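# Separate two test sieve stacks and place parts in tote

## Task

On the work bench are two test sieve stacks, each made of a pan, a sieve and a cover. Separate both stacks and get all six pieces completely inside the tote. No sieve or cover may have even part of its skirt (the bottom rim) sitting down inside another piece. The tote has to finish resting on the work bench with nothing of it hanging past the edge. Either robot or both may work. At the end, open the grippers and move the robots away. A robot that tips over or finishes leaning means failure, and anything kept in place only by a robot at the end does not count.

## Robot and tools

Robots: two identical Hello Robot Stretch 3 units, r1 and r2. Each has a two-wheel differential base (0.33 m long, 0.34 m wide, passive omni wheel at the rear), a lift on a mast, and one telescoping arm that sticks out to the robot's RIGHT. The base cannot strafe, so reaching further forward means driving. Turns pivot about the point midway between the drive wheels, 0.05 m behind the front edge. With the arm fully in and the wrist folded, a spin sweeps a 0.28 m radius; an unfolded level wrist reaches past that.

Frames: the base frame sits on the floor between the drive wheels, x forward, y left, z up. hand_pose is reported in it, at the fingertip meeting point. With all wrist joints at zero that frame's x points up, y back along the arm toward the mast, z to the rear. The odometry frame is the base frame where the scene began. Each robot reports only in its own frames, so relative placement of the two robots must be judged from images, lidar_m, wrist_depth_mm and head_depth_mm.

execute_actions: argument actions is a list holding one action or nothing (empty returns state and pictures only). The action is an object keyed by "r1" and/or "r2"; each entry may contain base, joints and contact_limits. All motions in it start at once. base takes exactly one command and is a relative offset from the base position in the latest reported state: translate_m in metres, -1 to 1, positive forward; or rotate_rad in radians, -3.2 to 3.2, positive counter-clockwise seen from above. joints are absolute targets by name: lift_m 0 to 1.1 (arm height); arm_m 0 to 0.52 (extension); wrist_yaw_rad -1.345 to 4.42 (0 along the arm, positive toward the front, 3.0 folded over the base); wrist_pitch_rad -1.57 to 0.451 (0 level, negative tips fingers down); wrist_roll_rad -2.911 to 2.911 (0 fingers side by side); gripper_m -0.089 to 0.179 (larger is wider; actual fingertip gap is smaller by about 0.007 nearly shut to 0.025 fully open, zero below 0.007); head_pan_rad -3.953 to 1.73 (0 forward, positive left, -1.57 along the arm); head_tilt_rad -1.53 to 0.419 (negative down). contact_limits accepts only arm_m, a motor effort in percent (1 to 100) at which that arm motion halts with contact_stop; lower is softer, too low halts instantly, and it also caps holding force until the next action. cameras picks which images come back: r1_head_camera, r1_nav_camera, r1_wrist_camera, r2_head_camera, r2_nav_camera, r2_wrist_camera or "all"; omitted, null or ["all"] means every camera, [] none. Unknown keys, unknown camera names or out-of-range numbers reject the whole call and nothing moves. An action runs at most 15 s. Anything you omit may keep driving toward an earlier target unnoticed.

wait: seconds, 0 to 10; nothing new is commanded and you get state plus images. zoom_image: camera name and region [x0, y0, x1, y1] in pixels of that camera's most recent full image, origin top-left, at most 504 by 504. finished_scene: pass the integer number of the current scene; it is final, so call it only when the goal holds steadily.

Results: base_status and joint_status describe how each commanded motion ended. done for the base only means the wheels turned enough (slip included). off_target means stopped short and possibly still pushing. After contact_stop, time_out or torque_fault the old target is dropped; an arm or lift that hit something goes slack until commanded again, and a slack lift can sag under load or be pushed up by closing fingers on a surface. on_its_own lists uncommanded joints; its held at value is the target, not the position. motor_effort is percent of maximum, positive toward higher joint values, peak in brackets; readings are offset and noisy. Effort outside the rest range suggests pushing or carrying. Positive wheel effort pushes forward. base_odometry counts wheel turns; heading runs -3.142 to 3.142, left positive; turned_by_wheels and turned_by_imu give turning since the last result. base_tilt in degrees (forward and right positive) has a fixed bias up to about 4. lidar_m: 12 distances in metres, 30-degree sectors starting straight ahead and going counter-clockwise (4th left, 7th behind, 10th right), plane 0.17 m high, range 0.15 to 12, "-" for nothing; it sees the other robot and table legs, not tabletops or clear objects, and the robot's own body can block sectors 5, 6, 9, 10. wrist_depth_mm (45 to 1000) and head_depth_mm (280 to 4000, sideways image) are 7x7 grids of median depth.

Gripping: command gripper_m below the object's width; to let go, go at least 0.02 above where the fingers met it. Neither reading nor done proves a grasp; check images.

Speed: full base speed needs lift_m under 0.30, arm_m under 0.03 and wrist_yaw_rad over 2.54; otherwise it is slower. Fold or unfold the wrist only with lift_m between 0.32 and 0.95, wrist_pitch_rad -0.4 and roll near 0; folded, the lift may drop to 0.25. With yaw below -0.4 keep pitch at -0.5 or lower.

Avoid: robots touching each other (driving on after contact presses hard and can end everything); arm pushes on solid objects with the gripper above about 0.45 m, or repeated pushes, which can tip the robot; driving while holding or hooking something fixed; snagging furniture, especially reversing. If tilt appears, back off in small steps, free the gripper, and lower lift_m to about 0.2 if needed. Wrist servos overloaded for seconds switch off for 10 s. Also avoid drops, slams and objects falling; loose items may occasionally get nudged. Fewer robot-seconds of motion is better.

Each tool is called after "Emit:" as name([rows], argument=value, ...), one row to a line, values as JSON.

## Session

Emit:
execute_actions(actions=[])

Scene clock: 0.00 s.
r1.base_odometry: x=+0.000 y=+0.000 heading=+0.000 (m, m, rad; r1's odometry frame)
r1.turned_by_wheels: +0.000 (rad since the last result)
r1.turned_by_imu: +0.000 (rad since the last result)
r1.base_tilt: forward=-0.5 right=+0.7 (deg)
r1.lidar_m: 0.89 0.96 1.41 3.60 3.86 3.93 1.14 1.88 1.85 2.51 1.16 0.91
r1.head_depth_mm: 817 816 818 817 816 817 817 / 827 825 828 830 826 828 830 / 838 839 840 839 836 841 841 / 845 848 849 850 845 848 846 / 857 859 861 858 858 857 857 / 866 871 865 870 867 869 873 / 881 880 881 877 879 883 884
r1.base_status: not commanded
r1.joint_positions: lift_m=+0.350 arm_m=-0.001 wrist_yaw_rad=+2.938 wrist_pitch_rad=-0.318 wrist_roll_rad=-0.012 gripper_m=+0.037 head_pan_rad=+0.006 head_tilt_rad=-0.004
r1.joint_status: not commanded
r1.motor_effort: left_wheel=+0 right_wheel=-1 lift_m=+27 arm_m=+0 wrist_yaw_rad=+0 wrist_pitch_rad=+4 wrist_roll_rad=+0 gripper_m=+0 head_pan_rad=+0 head_tilt_rad=+3 (%)
r1.hand_pose: x=+0.0264 y=+0.0871 z=+0.3854 quat_wxyz=(+0.183, +0.702, +0.042, +0.688) (m; r1's base frame)
r1.wrist_depth_mm: - - - - - - - / - - - - - - - / - - - - - - - / - - 951 940 898 884 881 / 759 759 779 741 - 718 727 / 651 642 - 617 568 612 592 / 540 538 526 527 520 531 517
r2.base_odometry: x=+0.000 y=+0.000 heading=+0.000 (m, m, rad; r2's odometry frame)
r2.turned_by_wheels: +0.000 (rad since the last result)
r2.turned_by_imu: +0.000 (rad since the last result)
r2.base_tilt: forward=+1.5 right=-0.2 (deg)
r2.lidar_m: 2.06 1.03 0.83 0.83 0.91 1.42 3.50 3.84 3.89 1.21 1.32 5.24
r2.head_depth_mm: 1977 2957 - - - 3822 2488 / 1985 2914 - - - 3783 2524 / 1953 2875 - - - 3824 2524 / 1943 2880 - - - 3600 2556 / 1924 2670 2820 2786 2763 2687 2398 / 1923 2161 2101 2071 2073 2016 1998 / 1710 1698 1675 1663 1624 1616 1609
r2.base_status: not commanded
r2.joint_positions: lift_m=+0.344 arm_m=-0.001 wrist_yaw_rad=+2.821 wrist_pitch_rad=-0.634 wrist_roll_rad=-0.019 gripper_m=+0.037 head_pan_rad=+0.013 head_tilt_rad=-0.019
r2.joint_status: not commanded
r2.motor_effort: left_wheel=+0 right_wheel=+0 lift_m=+20 arm_m=+0 wrist_yaw_rad=+1 wrist_pitch_rad=+5 wrist_roll_rad=+0 gripper_m=+0 head_pan_rad=+0 head_tilt_rad=+2 (%)
r2.hand_pose: x=+0.0393 y=+0.0382 z=+0.3111 quat_wxyz=(+0.324, +0.692, +0.114, +0.635) (m; r2's base frame)
r2.wrist_depth_mm: - 821 847 908 944 963 - / - 888 907 958 990 - - / - 780 788 825 830 827 837 / - 655 673 674 701 688 691 / 556 - 593 590 587 614 605 / 497 - - 509 519 521 527 / - - - 455 451 466 469
pictures: r1_head_camera (sideways: a quarter turn clockwise sets it upright), r1_nav_camera (sideways: a quarter turn counterclockwise sets it upright), r1_wrist_camera, r2_head_camera (sideways: a quarter turn clockwise sets it upright), r2_nav_camera (sideways: a quarter turn counterclockwise sets it upright), r2_wrist_camera
Images, in order (width x height): r1_head_camera 896x504, r1_nav_camera 672x504, r1_wrist_camera 644x364, r2_head_camera 896x504, r2_nav_camera 672x504, r2_wrist_camera 644x364.

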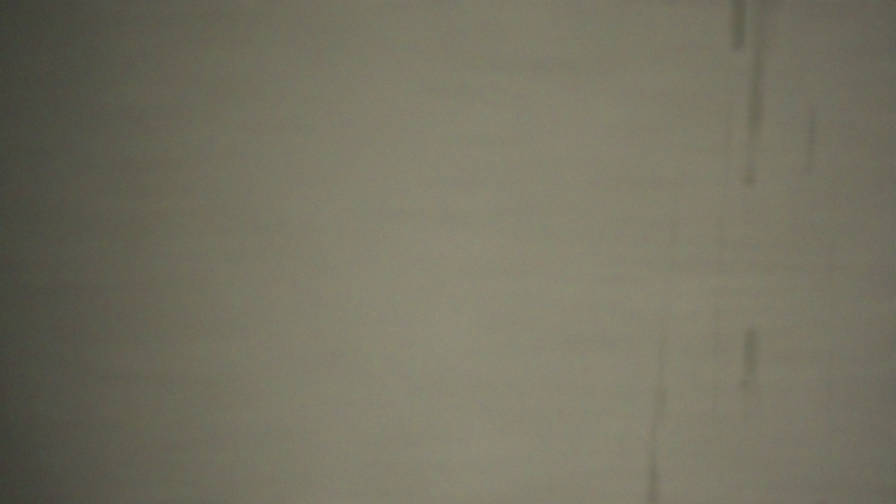

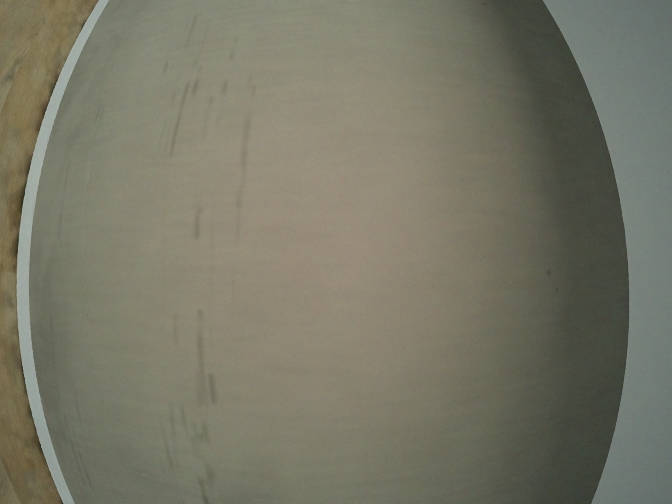

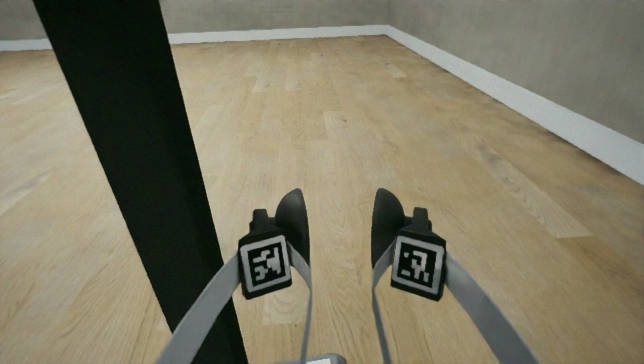

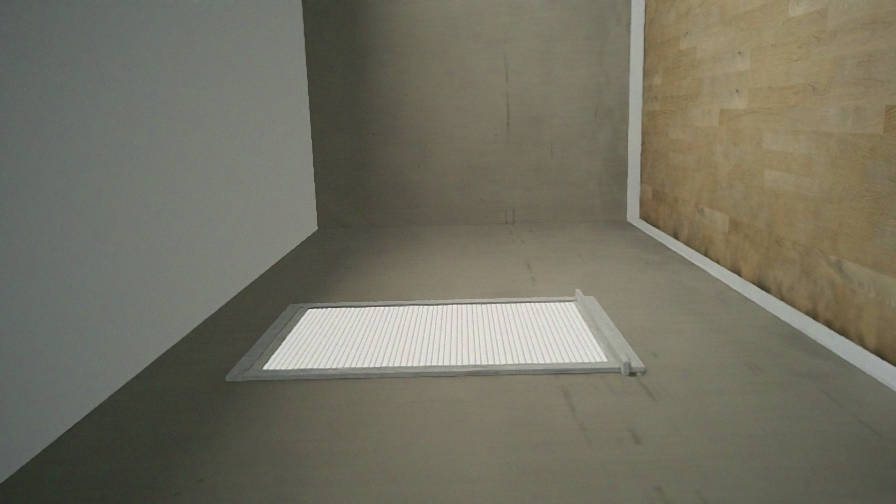

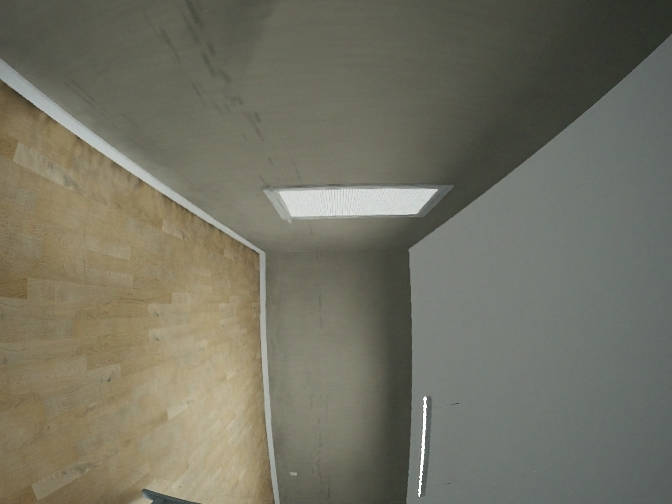

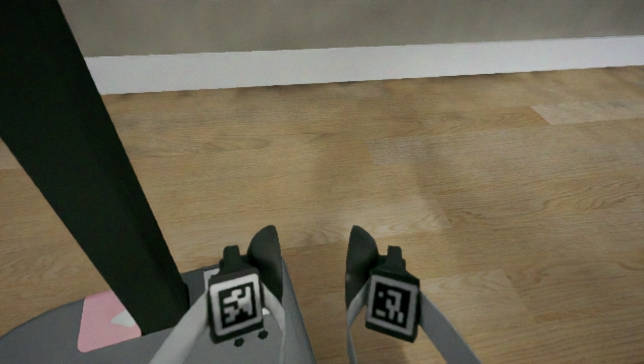

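Emit:
execute_actions([
  {"r1":{"joints":{"lift_m":0.29,"wrist_yaw_rad":3.0,"wrist_pitch_rad":-0.4,"head_pan_rad":-2.7,"head_tilt_rad":-0.5}},"r2":{"joints":{"lift_m":0.29,"wrist_yaw_rad":3.0,"wrist_pitch_rad":-0.4,"head_pan_rad":-1.2,"head_tilt_rad":-0.5}}},
], cameras=["r1_head_camera","r2_head_camera","r1_nav_camera","r2_nav_camera"])

Scene clock: 10.50 s.
r1.base_odometry: x=+0.000 y=+0.000 heading=+0.000 (m, m, rad; r1's odometry frame)
r1.turned_by_wheels: +0.000 (rad since the last result)
r1.turned_by_imu: +0.001 (rad since the last result)
r1.base_tilt: forward=-0.3 right=+0.7 (deg)
r1.lidar_m: 0.89 0.96 1.41 3.60 3.86 3.92 1.14 1.87 1.85 2.50 1.16 0.91
r1.head_depth_mm: 3217 3419 3550 1269 1968 1548 1257 / 3443 3637 1835 1360 1976 1545 1259 / 3561 3876 1766 2203 1984 1548 1264 / 3760 - 1681 2396 1991 1552 1266 / - - 1890 2506 2004 1552 1278 / - - 1868 2773 1995 1561 1276 / - - - 2500 1995 1558 1283
r1.base_status: not commanded
r1.joint_positions: lift_m=+0.290 arm_m=-0.001 wrist_yaw_rad=+2.998 wrist_pitch_rad=-0.412 wrist_roll_rad=-0.012 gripper_m=+0.037 head_pan_rad=-2.693 head_tilt_rad=-0.494
r1.joint_status: all done
r1.motor_effort: left_wheel=+0(0) right_wheel=-1(1) lift_m=+21(24) arm_m=+0(0) wrist_yaw_rad=+1(0) wrist_pitch_rad=+4(4) wrist_roll_rad=+0(0) gripper_m=+0(1) head_pan_rad=-4(38) head_tilt_rad=-2(29) (%)
r1.hand_pose: x=+0.0109 y=+0.0790 z=+0.3041 quat_wxyz=(+0.194, +0.696, +0.096, +0.684) (m; r1's base frame)
r1.wrist_depth_mm: - - - - - - - / - - - - - - - / 927 915 902 859 842 847 821 / 731 730 726 713 691 678 678 / 605 595 - 586 - 561 568 / 504 517 - - 468 487 478 / 449 - - - 428 422 422
r2.base_odometry: x=+0.000 y=+0.000 heading=+0.000 (m, m, rad; r2's odometry frame)
r2.turned_by_wheels: +0.000 (rad since the last result)
r2.turned_by_imu: +0.001 (rad since the last result)
r2.base_tilt: forward=+1.6 right=-0.2 (deg)
r2.lidar_m: 2.05 1.03 0.84 0.83 0.91 1.41 3.50 3.83 3.91 1.20 1.32 5.22
r2.head_depth_mm: 3437 3699 3696 1357 2143 1579 1380 / 3628 3956 1946 1451 2131 1600 1399 / 3840 - 1878 2559 2157 1693 1399 / - - 1813 2696 2185 1709 1393 / - - 2071 2695 2109 1719 1405 / - - 2065 2942 2083 1732 1418 / - - - 2841 2148 1752 1427
r2.base_status: not commanded
r2.joint_positions: lift_m=+0.290 arm_m=-0.001 wrist_yaw_rad=+2.998 wrist_pitch_rad=-0.420 wrist_roll_rad=-0.019 gripper_m=+0.037 head_pan_rad=-1.193 head_tilt_rad=-0.494
r2.joint_status: all done
r2.motor_effort: left_wheel=+0(1) right_wheel=+0(0) lift_m=+18(19) arm_m=-1(0) wrist_yaw_rad=+2(2) wrist_pitch_rad=+7(7) wrist_roll_rad=+0(0) gripper_m=+0(0) head_pan_rad=-3(29) head_tilt_rad=-2(21) (%)
r2.hand_pose: x=+0.0107 y=+0.0777 z=+0.3024 quat_wxyz=(+0.196, +0.693, +0.100, +0.686) (m; r2's base frame)
r2.wrist_depth_mm: 810 - 826 842 831 820 829 / 895 - 892 892 895 898 877 / 957 - 953 942 933 945 959 / 794 - 817 838 847 867 887 / 644 644 700 681 680 682 689 / 554 544 - 560 577 563 581 / 472 480 - - 469 488 487
pictures: r1_head_camera (sideways: a quarter turn clockwise sets it upright), r1_nav_camera (sideways: a quarter turn counterclockwise sets it upright), r2_head_camera (sideways: a quarter turn clockwise sets it upright), r2_nav_camera (sideways: a quarter turn counterclockwise sets it upright)
Images, in order (width x height): r1_head_camera 896x504, r1_nav_camera 672x504, r2_head_camera 896x504, r2_nav_camera 672x504.

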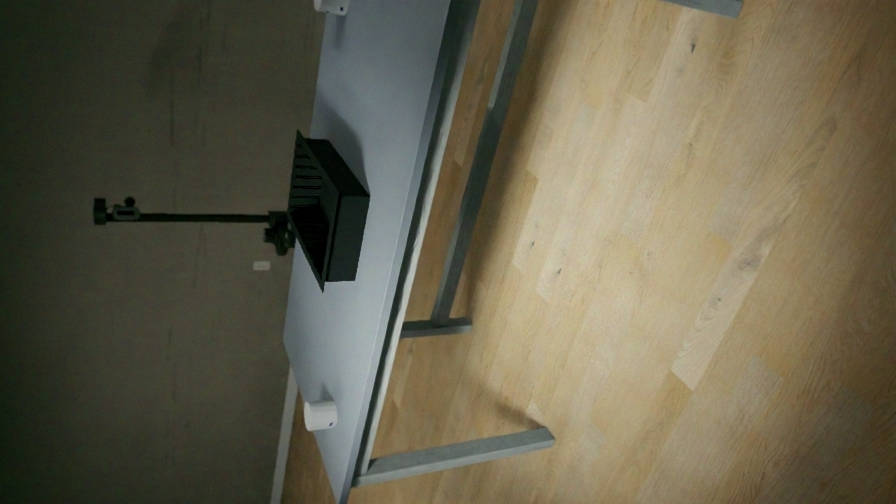

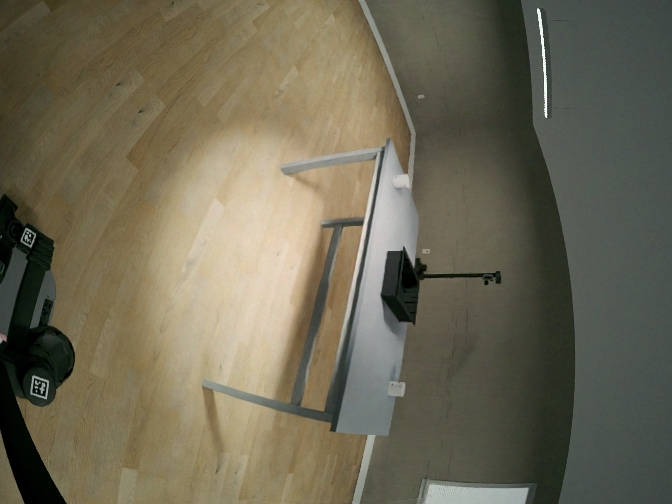

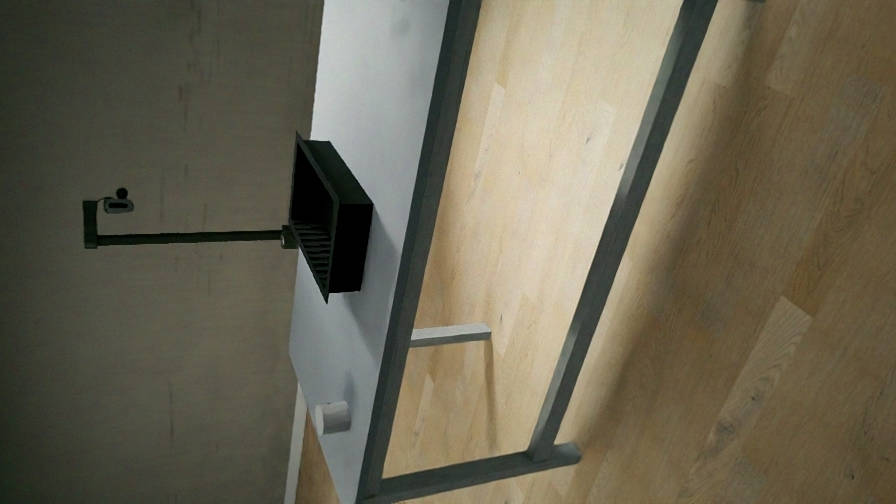

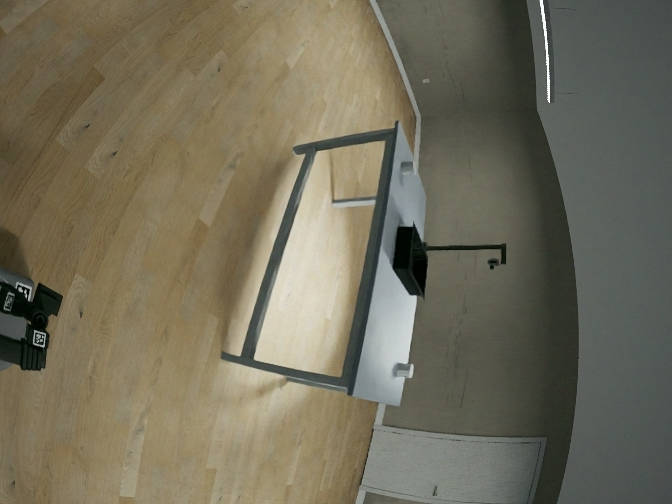

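Emit:
execute_actions([
  {"r1":{"base":{"rotate_rad":-2.278},"joints":{"head_pan_rad":-0.5,"head_tilt_rad":-0.8}},"r2":{"base":{"rotate_rad":-0.762},"joints":{"head_pan_rad":-0.5,"head_tilt_rad":-0.8}}},
], cameras=[])

Emit:
execute_actions([
  {"r1":{"base":{"translate_m":1.0}},"r2":{"base":{"translate_m":1.0}}},
], cameras=["r1_head_camera","r2_head_camera"])

Scene clock: 52.67 s.
r1.base_odometry: x=+0.000 y=+0.000 heading=-2.278 (m, m, rad; r1's odometry frame)
r1.turned_by_wheels: -2.278 (rad since the last result)
r1.turned_by_imu: -2.210 (rad since the last result)
r1.base_tilt: forward=-0.3 right=+0.6 (deg)
r1.lidar_m: 1.85 3.71 1.29 0.93 0.90 0.92 1.25 3.26 3.76 4.02 1.14 1.85
r1.head_depth_mm: 3205 1234 2076 1741 1483 1273 1115 / 3348 1243 2166 1796 1499 1271 1115 / 2921 1312 2181 1799 1500 1278 1110 / 2974 1337 2220 1800 1500 1282 1115 / 3729 1398 2283 1815 1497 1280 1117 / 3996 2711 2281 1815 1512 1282 1123 / - 1796 2138 1818 1500 1289 1122
r1.base_status: done
r1.joint_positions: lift_m=+0.290 arm_m=-0.001 wrist_yaw_rad=+2.999 wrist_pitch_rad=-0.412 wrist_roll_rad=-0.012 gripper_m=+0.037 head_pan_rad=-0.507 head_tilt_rad=-0.790
r1.joint_status: all done
r1.motor_effort: left_wheel=+2(13) right_wheel=-2(6) lift_m=+22(22) arm_m=+0(0) wrist_yaw_rad=+1(2) wrist_pitch_rad=+4(4) wrist_roll_rad=+0(0) gripper_m=+0(1) head_pan_rad=+4(39) head_tilt_rad=-4(25) (%)
r1.hand_pose: x=+0.0108 y=+0.0790 z=+0.3041 quat_wxyz=(+0.194, +0.696, +0.096, +0.684) (m; r1's base frame)
r1.wrist_depth_mm: 675 - 884 - - - - / 711 756 961 - - - - / 753 822 886 860 853 861 836 / 721 706 687 695 699 672 663 / 595 578 - 581 - 563 565 / 515 509 - - 470 478 474 / 458 - - - 425 419 421
r2.base_odometry: x=+0.000 y=+0.000 heading=-0.762 (m, m, rad; r2's odometry frame)
r2.turned_by_wheels: -0.762 (rad since the last result)
r2.turned_by_imu: -0.742 (rad since the last result)
r2.base_tilt: forward=+1.6 right=-0.2 (deg)
r2.lidar_m: 1.61 4.17 1.26 0.88 0.83 0.85 1.11 2.62 3.61 4.10 1.20 1.23
r2.head_depth_mm: 3379 1237 2347 1754 1562 1347 1176 / 3501 1295 2327 1795 1573 1348 1185 / 3606 1344 2365 1801 1582 1360 1190 / 1734 1425 2371 1810 1585 1363 1186 / 1960 1497 2433 1852 1607 1370 1198 / 2004 1563 2413 1960 1618 1371 1198 / - 2908 2482 1953 1621 1386 1211
r2.base_status: done
r2.joint_positions: lift_m=+0.290 arm_m=-0.001 wrist_yaw_rad=+2.999 wrist_pitch_rad=-0.420 wrist_roll_rad=-0.019 gripper_m=+0.037 head_pan_rad=-0.507 head_tilt_rad=-0.790
r2.joint_status: all done
r2.motor_effort: left_wheel=+1(7) right_wheel=-1(7) lift_m=+18(17) arm_m=+0(0) wrist_yaw_rad=+2(2) wrist_pitch_rad=+7(7) wrist_roll_rad=+0(0) gripper_m=-1(0) head_pan_rad=+2(28) head_tilt_rad=-3(17) (%)
r2.hand_pose: x=+0.0107 y=+0.0778 z=+0.3024 quat_wxyz=(+0.196, +0.693, +0.100, +0.686) (m; r2's base frame)
r2.wrist_depth_mm: 637 - 896 - - - - / 678 - 964 - - - - / 725 - 996 - - - - / 718 - 846 837 839 872 862 / 654 653 687 683 683 692 691 / 539 542 - 556 576 574 572 / 473 494 - - 473 478 487
pictures: none
No camera images: the call's "cameras" was empty. Leave "cameras" out to get every camera's image.

Scene clock: 57.77 s.
r1.base_odometry: x=-0.650 y=-0.760 heading=-2.278 (m, m, rad; r1's odometry frame)
r1.turned_by_wheels: +0.000 (rad since the last result)
r1.turned_by_imu: +0.005 (rad since the last result)
r1.base_tilt: forward=-0.6 right=+0.6 (deg)
r1.lidar_m: 0.88 4.28 1.99 1.46 1.41 1.45 1.96 4.44 1.01 1.33 1.28 0.87
r1.head_depth_mm: 2856 1227 916 777 1493 1276 1110 / 2999 1241 917 821 1481 1274 1110 / 3152 1242 918 1652 1500 1283 1111 / 3326 1244 899 1749 1503 1272 1116 / 3564 3124 956 1748 1430 1280 1119 / 3717 3062 1019 1755 1508 1285 1124 / 3869 3077 2316 1805 1503 1285 1125
r1.base_status: done
r1.joint_positions: lift_m=+0.290 arm_m=-0.001 wrist_yaw_rad=+2.999 wrist_pitch_rad=-0.412 wrist_roll_rad=-0.012 gripper_m=+0.037 head_pan_rad=-0.507 head_tilt_rad=-0.791
r1.joint_status: not commanded
r1.motor_effort: left_wheel=+1(11) right_wheel=-1(4) lift_m=+22(22) arm_m=+0(0) wrist_yaw_rad=+1(1) wrist_pitch_rad=+4(4) wrist_roll_rad=+0(0) gripper_m=+0(0) head_pan_rad=+3(3) head_tilt_rad=-5(4) (%)
r1.hand_pose: x=+0.0107 y=+0.0790 z=+0.3041 quat_wxyz=(+0.193, +0.696, +0.097, +0.684) (m; r1's base frame)
r1.wrist_depth_mm: - - - - - - - / - - - - - - - / 937 939 893 868 857 840 838 / 737 726 706 687 677 687 648 / 604 603 - 573 - 568 556 / 514 523 - - 469 485 478 / 453 - - - 425 418 420
r2.base_odometry: x=+0.724 y=-0.690 heading=-0.762 (m, m, rad; r2's odometry frame)
r2.turned_by_wheels: +0.000 (rad since the last result)
r2.turned_by_imu: +0.002 (rad since the last result)
r2.base_tilt: forward=+1.6 right=-0.1 (deg)
r2.lidar_m: 0.88 4.37 2.09 1.46 1.38 1.41 1.85 4.33 4.43 0.69 0.66 0.67
r2.head_depth_mm: 3016 1257 885 804 1558 1296 1175 / 3116 1261 952 839 1568 1294 1180 / 3291 1277 961 1731 1584 1313 1184 / 3430 1292 965 1811 1587 1360 1191 / 3593 1315 943 1876 1565 1374 1197 / 3875 3295 1019 1764 1514 1373 1204 / - 3297 1082 1878 1610 1381 1209
r2.base_status: done
r2.joint_positions: lift_m=+0.290 arm_m=-0.001 wrist_yaw_rad=+2.999 wrist_pitch_rad=-0.419 wrist_roll_rad=-0.019 gripper_m=+0.037 head_pan_rad=-0.507 head_tilt_rad=-0.791
r2.joint_status: not commanded
r2.motor_effort: left_wheel=+1(9) right_wheel=-1(4) lift_m=+18(18) arm_m=-1(0) wrist_yaw_rad=+0(1) wrist_pitch_rad=+7(7) wrist_roll_rad=+0(0) gripper_m=+0(0) head_pan_rad=+2(2) head_tilt_rad=-3(3) (%)
r2.hand_pose: x=+0.0106 y=+0.0778 z=+0.3025 quat_wxyz=(+0.195, +0.693, +0.100, +0.686) (m; r2's base frame)
r2.wrist_depth_mm: - - - - - - - / - - - - - - - / - - - - - - - / 794 - 841 839 865 884 876 / 640 642 697 684 678 698 703 / 549 540 - 559 578 567 569 / 464 478 - - 475 493 492
pictures: r1_head_camera (sideways: a quarter turn clockwise sets it upright), r2_head_camera (sideways: a quarter turn clockwise sets it upright)
Images, in order (width x height): r1_head_camera 896x504, r2_head_camera 896x504.

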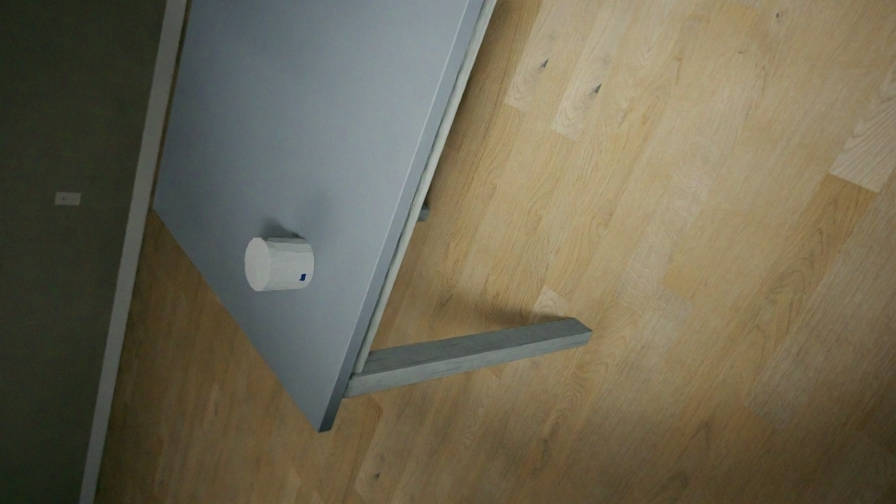

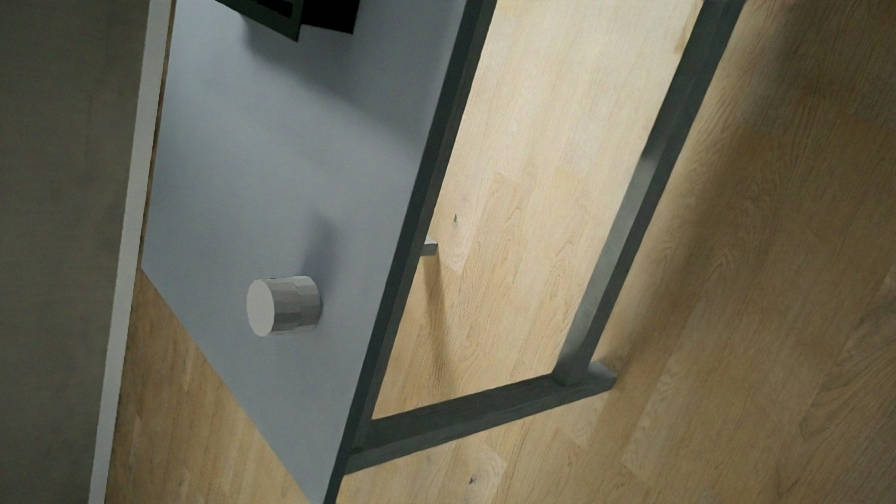

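Emit:
execute_actions([
  {"r1":{"base":{"translate_m":0.571},"joints":{"lift_m":0.94}},"r2":{"base":{"translate_m":0.637},"joints":{"lift_m":0.94}}},
], cameras=[])

Emit:
execute_actions([
  {"r1":{"base":{"rotate_rad":0.565},"joints":{"wrist_yaw_rad":0,"wrist_roll_rad":0,"gripper_m":0.125,"head_pan_rad":-1.57,"head_tilt_rad":-0.9}},"r2":{"base":{"rotate_rad":0.598},"joints":{"wrist_yaw_rad":0,"wrist_roll_rad":0,"gripper_m":0.125,"head_pan_rad":-1.57,"head_tilt_rad":-0.9}}},
], cameras=["r1_wrist_camera","r2_wrist_camera"])

Emit:
execute_actions([
  {"r1":{"joints":{"lift_m":1.01,"wrist_pitch_rad":-1.57,"arm_m":0.33}},"r2":{"joints":{"lift_m":1.01,"wrist_pitch_rad":-1.57,"arm_m":0.30}}},
], cameras=["r1_wrist_camera","r2_wrist_camera","r1_head_camera","r2_head_camera"])

Scene clock: 106.43 s.
r1.base_odometry: x=-1.021 y=-1.194 heading=-2.278 (m, m, rad; r1's odometry frame)
r1.turned_by_wheels: +0.000 (rad since the last result)
r1.turned_by_imu: +0.004 (rad since the last result)
r1.base_tilt: forward=-0.2 right=+0.6 (deg)
r1.lidar_m: 3.95 3.78 2.43 1.73 1.70 1.75 2.38 4.95 1.32 1.03 0.99 0.36
r1.head_depth_mm: 2588 2790 916 731 592 551 1110 / 2732 2865 2246 730 608 1199 1108 / 2888 3030 2275 1805 609 826 1090 / 3002 3037 2273 1815 1499 1281 1115 / 3236 3071 2284 1821 1499 1281 1117 / 3463 3106 2267 1806 1508 1288 1123 / 3579 3134 2293 1812 1509 1281 1119
r1.base_status: done
r1.joint_positions: lift_m=+0.940 arm_m=-0.001 wrist_yaw_rad=+2.999 wrist_pitch_rad=-0.413 wrist_roll_rad=-0.012 gripper_m=+0.037 head_pan_rad=-0.507 head_tilt_rad=-0.791
r1.joint_status: all done
r1.motor_effort: left_wheel=+1(11) right_wheel=-1(3) lift_m=+31(30) arm_m=+0(0) wrist_yaw_rad=+0(0) wrist_pitch_rad=+4(4) wrist_roll_rad=+0(1) gripper_m=+1(0) head_pan_rad=+3(3) head_tilt_rad=-4(4) (%)
r1.hand_pose: x=+0.0106 y=+0.0789 z=+0.9536 quat_wxyz=(+0.193, +0.696, +0.097, +0.684) (m; r1's base frame)
r1.wrist_depth_mm: - - - - - - - / - - - - - - - / - - - - - - - / - - - - - - - / - - - - - - - / - - - - - - - / - - - - - - -
r2.base_odometry: x=+1.184 y=-1.130 heading=-0.762 (m, m, rad; r2's odometry frame)
r2.turned_by_wheels: +0.000 (rad since the last result)
r2.turned_by_imu: +0.003 (rad since the last result)
r2.base_tilt: forward=+1.6 right=-0.2 (deg)
r2.lidar_m: 4.02 3.83 2.62 1.83 1.73 1.77 2.32 4.87 0.47 0.33 0.31 0.32
r2.head_depth_mm: 2677 2925 945 760 638 547 1127 / 2811 2994 987 763 638 549 1163 / 2976 3132 2370 774 644 564 1180 / 3056 3183 2383 1891 649 591 992 / 3247 3215 2415 1903 1593 1319 1203 / 3435 3276 2424 1940 1605 1369 1200 / 3617 3273 2450 1954 1624 1381 1202
r2.base_status: done
r2.joint_positions: lift_m=+0.940 arm_m=-0.001 wrist_yaw_rad=+2.999 wrist_pitch_rad=-0.419 wrist_roll_rad=-0.019 gripper_m=+0.037 head_pan_rad=-0.507 head_tilt_rad=-0.791
r2.joint_status: all done
r2.motor_effort: left_wheel=+0(8) right_wheel=-1(3) lift_m=+23(23) arm_m=-1(1) wrist_yaw_rad=+0(1) wrist_pitch_rad=+7(7) wrist_roll_rad=+0(0) gripper_m=+0(0) head_pan_rad=+1(2) head_tilt_rad=-3(3) (%)
r2.hand_pose: x=+0.0105 y=+0.0779 z=+0.9524 quat_wxyz=(+0.195, +0.693, +0.100, +0.686) (m; r2's base frame)
r2.wrist_depth_mm: - - - - - - - / - - - - - - - / - - - - - - - / - - - - - - - / - - - - - - - / - - - - - - - / - - - - - - -
pictures: none
No camera images: the call's "cameras" was empty. Leave "cameras" out to get every camera's image.

Scene clock: 108.93 s.
r1.base_odometry: x=-1.021 y=-1.194 heading=-1.713 (m, m, rad; r1's odometry frame)
r1.turned_by_wheels: +0.565 (rad since the last result)
r1.turned_by_imu: +0.551 (rad since the last result)
r1.base_tilt: forward=-0.4 right=+0.7 (deg)
r1.lidar_m: 3.78 2.36 1.71 1.69 1.76 2.43 1.32 1.33 1.02 0.40 0.36 3.91
r1.head_depth_mm: 2690 1000 838 - - 1161 1084 / 2725 997 823 - - 1181 1113 / 2676 1006 839 - - 1186 1117 / 2747 1009 827 668 609 1223 1111 / 2713 1013 808 669 609 1174 1096 / 2693 2511 1977 707 611 1231 1098 / 2716 2500 2007 1657 1413 1236 1091
r1.base_status: done
r1.joint_positions: lift_m=+0.940 arm_m=-0.001 wrist_yaw_rad=+0.002 wrist_pitch_rad=-0.413 wrist_roll_rad=-0.003 gripper_m=+0.125 head_pan_rad=-1.563 head_tilt_rad=-0.889
r1.joint_status: all done
r1.motor_effort: left_wheel=-2(7) right_wheel=+1(5) lift_m=+30(30) arm_m=+0(0) wrist_yaw_rad=-1(1) wrist_pitch_rad=+4(4) wrist_roll_rad=+2(3) gripper_m=+0(95) head_pan_rad=-3(37) head_tilt_rad=-5(17) (%)
r1.hand_pose: x=-0.0211 y=-0.3689 z=+0.9536 quat_wxyz=(+0.694, +0.146, -0.691, -0.144) (m; r1's base frame)
r1.wrist_depth_mm: - - - - - - - / - - - - - - 758 / - - - 648 639 624 552 / - - 543 509 503 493 486 / - - 437 397 414 - 409 / - - 366 318 348 343 351 / - 338 319 320 314 308 308
r2.base_odometry: x=+1.184 y=-1.130 heading=-0.164 (m, m, rad; r2's odometry frame)
r2.turned_by_wheels: +0.598 (rad since the last result)
r2.turned_by_imu: +0.589 (rad since the last result)
r2.base_tilt: forward=+1.6 right=-0.3 (deg)
r2.lidar_m: 3.84 2.44 1.79 1.73 1.79 2.46 1.21 0.44 0.32 0.31 0.32 3.97
r2.head_depth_mm: 2826 1009 818 - - - 1108 / 2785 1022 827 - - - 1118 / 2812 1029 850 - - - 1115 / 2805 1045 839 685 589 1256 1117 / 2815 1055 844 689 606 1243 1111 / 2815 2625 853 708 606 692 1153 / 2817 2630 2137 1652 613 1251 1176
r2.base_status: done
r2.joint_positions: lift_m=+0.940 arm_m=-0.001 wrist_yaw_rad=+0.002 wrist_pitch_rad=-0.419 wrist_roll_rad=-0.004 gripper_m=+0.125 head_pan_rad=-1.563 head_tilt_rad=-0.889
r2.joint_status: all done
r2.motor_effort: left_wheel=-2(5) right_wheel=+1(6) lift_m=+23(23) arm_m=+0(1) wrist_yaw_rad=-2(2) wrist_pitch_rad=+6(6) wrist_roll_rad=+1(0) gripper_m=+0(93) head_pan_rad=-3(31) head_tilt_rad=-3(11) (%)
r2.hand_pose: x=-0.0211 y=-0.3685 z=+0.9524 quat_wxyz=(+0.693, +0.148, -0.690, -0.146) (m; r2's base frame)
r2.wrist_depth_mm: - - - - - - - / - - - - - - - / - - 830 834 830 807 673 / - - 611 615 626 610 540 / - 530 485 501 501 504 462 / - - 412 409 407 429 418 / - 339 347 271 348 343 359
pictures: r1_wrist_camera, r2_wrist_camera
Images, in order (width x height): r1_wrist_camera 644x364, r2_wrist_camera 644x364.

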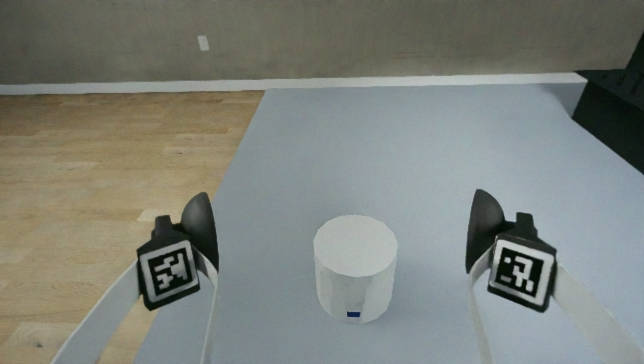

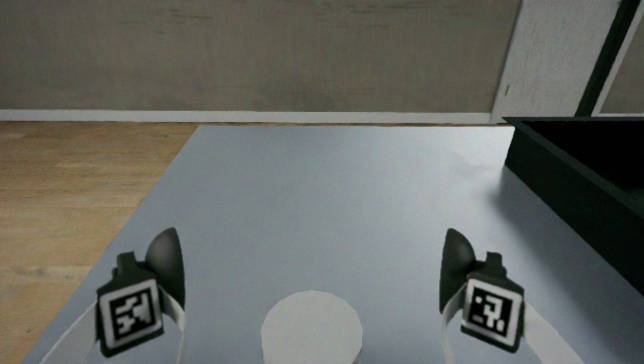

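Scene clock: 112.57 s.
r1.base_odometry: x=-1.021 y=-1.194 heading=-1.713 (m, m, rad; r1's odometry frame)
r1.turned_by_wheels: +0.000 (rad since the last result)
r1.turned_by_imu: +0.001 (rad since the last result)
r1.base_tilt: forward=-0.5 right=+0.7 (deg)
r1.lidar_m: 3.80 2.36 1.71 1.69 1.76 2.43 1.32 1.33 1.02 0.40 0.36 3.92
r1.head_depth_mm: 2759 1000 800 663 604 1223 1089 / 2810 1001 801 666 606 1223 1105 / - 1005 799 636 607 1231 1130 / 2712 1006 804 637 609 1225 1117 / 2687 1015 808 667 610 1166 1093 / 2718 2517 2005 707 611 1237 1102 / 2682 2517 1992 1648 1427 1229 1095
r1.base_status: not commanded
r1.joint_positions: lift_m=+1.010 arm_m=+0.330 wrist_yaw_rad=+0.000 wrist_pitch_rad=-1.563 wrist_roll_rad=-0.002 gripper_m=+0.125 head_pan_rad=-1.563 head_tilt_rad=-0.889
r1.joint_status: all done
r1.motor_effort: left_wheel=-2(2) right_wheel=+1(1) lift_m=+31(30) arm_m=+2(5) wrist_yaw_rad=+0(1) wrist_pitch_rad=-2(4) wrist_roll_rad=+1(1) gripper_m=+1(0) head_pan_rad=-3(3) head_tilt_rad=-5(5) (%)
r1.hand_pose: x=-0.0216 y=-0.4525 z=+0.8921 quat_wxyz=(+0.502, +0.499, -0.501, -0.498) (m; r1's base frame)
r1.wrist_depth_mm: 967 265 265 263 263 260 257 / - 276 272 270 267 266 264 / - 287 284 211 271 273 273 / - 298 292 215 217 282 283 / - - 302 299 296 - 291 / - - 313 310 309 304 299 / - - - - - - -
r2.base_odometry: x=+1.184 y=-1.130 heading=-0.164 (m, m, rad; r2's odometry frame)
r2.turned_by_wheels: +0.000 (rad since the last result)
r2.turned_by_imu: +0.001 (rad since the last result)
r2.base_tilt: forward=+1.6 right=-0.2 (deg)
r2.lidar_m: 3.85 2.44 1.79 1.73 1.80 2.46 1.20 0.44 0.32 0.31 0.32 3.99
r2.head_depth_mm: 2840 1009 818 686 591 1240 1108 / - 1023 827 682 595 1249 1117 / - - 807 615 592 1253 1119 / 2838 1047 818 685 601 1260 1124 / 2822 1051 841 705 605 1238 1111 / 2825 2589 852 709 608 692 1148 / 2840 2654 2136 1630 613 1251 1176
r2.base_status: not commanded
r2.joint_positions: lift_m=+1.010 arm_m=+0.300 wrist_yaw_rad=+0.000 wrist_pitch_rad=-1.565 wrist_roll_rad=-0.003 gripper_m=+0.125 head_pan_rad=-1.563 head_tilt_rad=-0.889
r2.joint_status: all done
r2.motor_effort: left_wheel=-1(2) right_wheel=+2(2) lift_m=+22(21) arm_m=+3(5) wrist_yaw_rad=+0(1) wrist_pitch_rad=-1(4) wrist_roll_rad=+1(1) gripper_m=+0(0) head_pan_rad=-3(3) head_tilt_rad=-4(4) (%)
r2.hand_pose: x=-0.0216 y=-0.4220 z=+0.8922 quat_wxyz=(+0.502, +0.499, -0.500, -0.498) (m; r2's base frame)
r2.wrist_depth_mm: 270 271 277 278 282 284 291 / 273 275 278 287 288 287 297 / 280 282 284 289 290 296 301 / 283 285 290 239 297 302 303 / 288 292 294 224 302 308 309 / 295 - 298 302 308 311 314 / 297 302 304 313 311 319 321
pictures: r1_head_camera (sideways: a quarter turn clockwise sets it upright), r1_wrist_camera, r2_head_camera (sideways: a quarter turn clockwise sets it upright), r2_wrist_camera
Images, in order (width x height): r1_head_camera 896x504, r1_wrist_camera 644x364, r2_head_camera 896x504, r2_wrist_camera 644x364.

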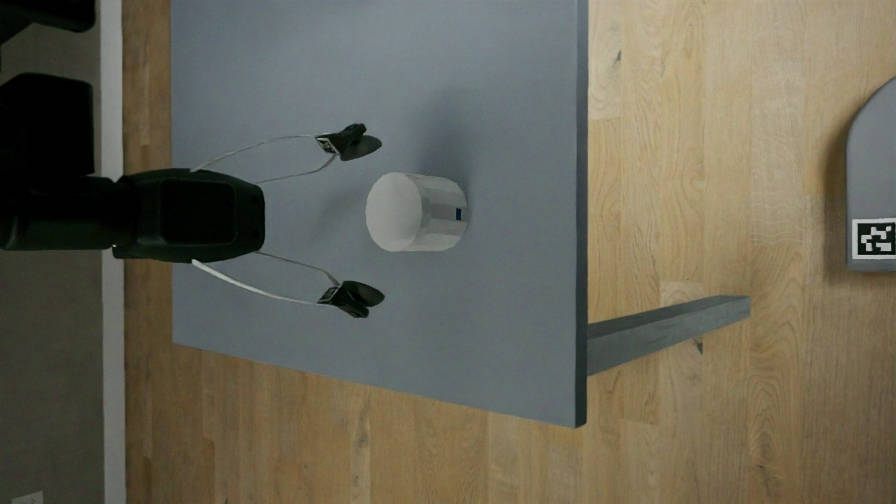

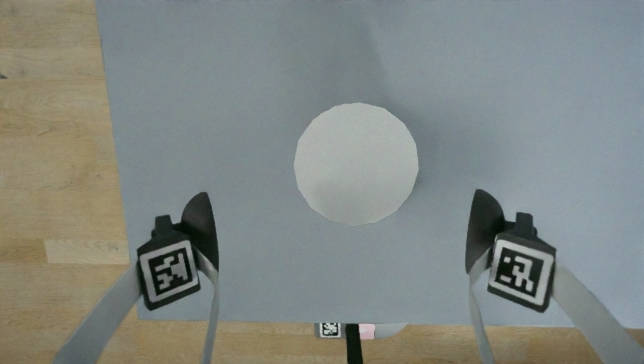

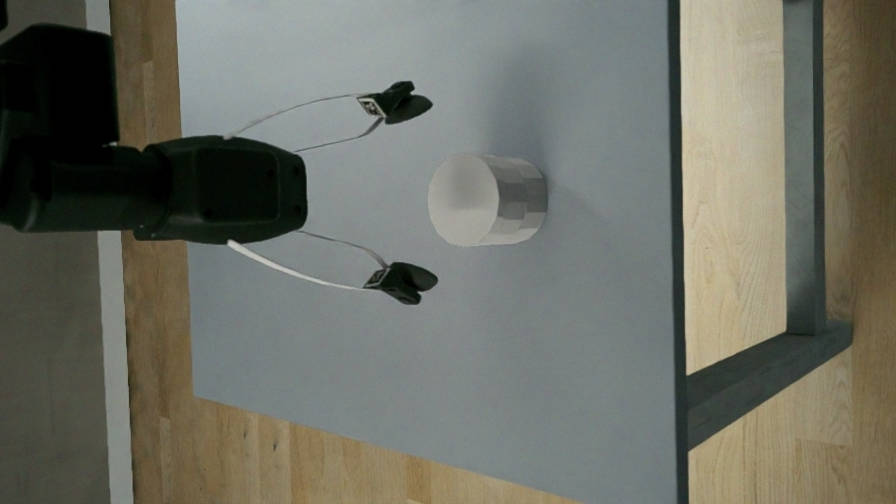

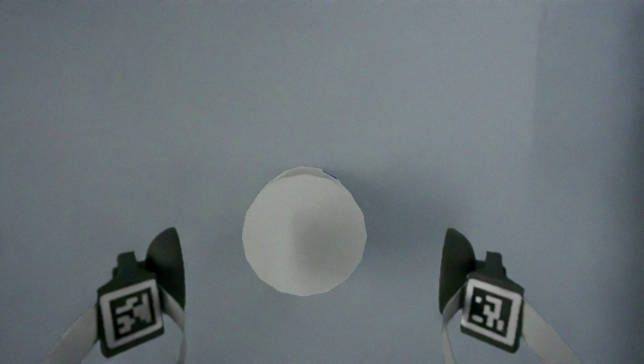

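Emit:
execute_actions([
  {"r1":{"base":{"translate_m":-0.012},"joints":{"lift_m":0.945,"arm_m":0.351}},"r2":{"base":{"translate_m":0.004},"joints":{"lift_m":0.94,"arm_m":0.299}}},
], cameras=["r1_wrist_camera","r2_wrist_camera"])

Scene clock: 123.83 s.
r1.base_odometry: x=-1.019 y=-1.183 heading=-1.713 (m, m, rad; r1's odometry frame)
r1.turned_by_wheels: +0.000 (rad since the last result)
r1.turned_by_imu: +0.001 (rad since the last result)
r1.base_tilt: forward=-0.4 right=+0.7 (deg)
r1.lidar_m: 3.79 2.35 1.72 1.69 1.76 2.44 1.31 1.32 1.02 0.99 0.36 3.94
r1.head_depth_mm: - - 779 664 605 1226 1089 / - 968 800 665 606 1226 1109 / - 970 791 635 609 1226 1109 / 2719 1045 779 637 609 1232 1111 / 2668 1013 808 667 610 1168 1093 / 2701 2536 1933 689 612 1239 1091 / 2690 2519 1997 1667 1420 1239 1099
r1.base_status: done
r1.joint_positions: lift_m=+0.945 arm_m=+0.351 wrist_yaw_rad=+0.000 wrist_pitch_rad=-1.564 wrist_roll_rad=-0.002 gripper_m=+0.125 head_pan_rad=-1.563 head_tilt_rad=-0.889
r1.joint_status: all done
r1.motor_effort: left_wheel=-1(6) right_wheel=+1(1) lift_m=+21(30) arm_m=+2(2) wrist_yaw_rad=+0(0) wrist_pitch_rad=-2(2) wrist_roll_rad=+1(1) gripper_m=+0(0) head_pan_rad=-3(3) head_tilt_rad=-5(5) (%)
r1.hand_pose: x=-0.0216 y=-0.4733 z=+0.8275 quat_wxyz=(+0.502, +0.499, -0.501, -0.498) (m; r1's base frame)
r1.wrist_depth_mm: 209 206 206 204 202 199 198 / 216 212 212 211 208 205 205 / 223 221 219 214 213 213 211 / 233 228 227 151 220 218 218 / - 236 230 156 156 - 224 / - 244 242 161 237 237 233 / - 254 250 252 247 243 243
r2.base_odometry: x=+1.188 y=-1.131 heading=-0.164 (m, m, rad; r2's odometry frame)
r2.turned_by_wheels: +0.000 (rad since the last result)
r2.turned_by_imu: +0.001 (rad since the last result)
r2.base_tilt: forward=+1.6 right=-0.2 (deg)
r2.lidar_m: 3.84 2.45 1.79 1.73 1.79 2.45 1.21 0.44 0.32 0.31 0.32 3.99
r2.head_depth_mm: - 963 815 686 589 1242 1110 / - - 822 695 595 1244 1117 / - - - 600 592 1246 1119 / 2795 1042 837 708 603 1254 1126 / 2831 1044 848 707 605 1245 1114 / 2809 2653 848 708 610 676 1155 / 2846 2653 2112 1699 613 1253 1181
r2.base_status: done
r2.joint_positions: lift_m=+0.940 arm_m=+0.299 wrist_yaw_rad=+0.000 wrist_pitch_rad=-1.566 wrist_roll_rad=-0.003 gripper_m=+0.125 head_pan_rad=-1.563 head_tilt_rad=-0.889
r2.joint_status: all done
r2.motor_effort: left_wheel=-2(2) right_wheel=+2(7) lift_m=+18(21) arm_m=-4(3) wrist_yaw_rad=+0(0) wrist_pitch_rad=-1(1) wrist_roll_rad=+1(0) gripper_m=+0(0) head_pan_rad=-3(3) head_tilt_rad=-3(4) (%)
r2.hand_pose: x=-0.0216 y=-0.4215 z=+0.8225 quat_wxyz=(+0.502, +0.499, -0.500, -0.498) (m; r2's base frame)
r2.wrist_depth_mm: 205 208 209 212 215 217 219 / 208 212 212 213 219 221 221 / 213 214 216 218 222 225 227 / 215 217 220 204 226 227 231 / 219 219 223 151 229 232 234 / 224 - 153 155 231 236 238 / 226 230 231 156 238 241 245
pictures: r1_wrist_camera, r2_wrist_camera
Images, in order (width x height): r1_wrist_camera 644x364, r2_wrist_camera 644x364.

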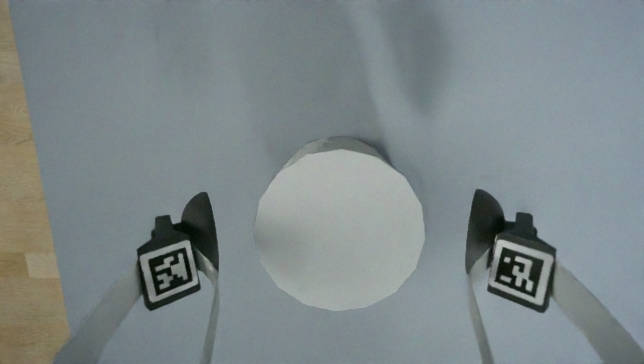

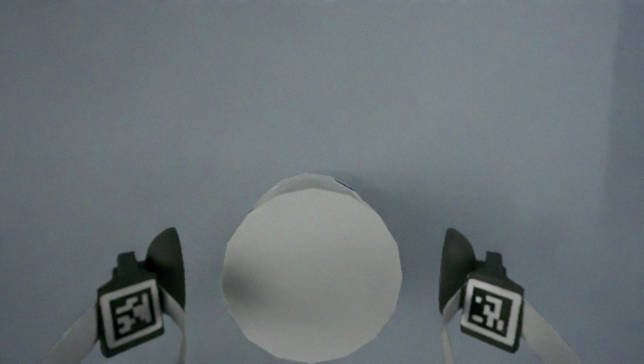

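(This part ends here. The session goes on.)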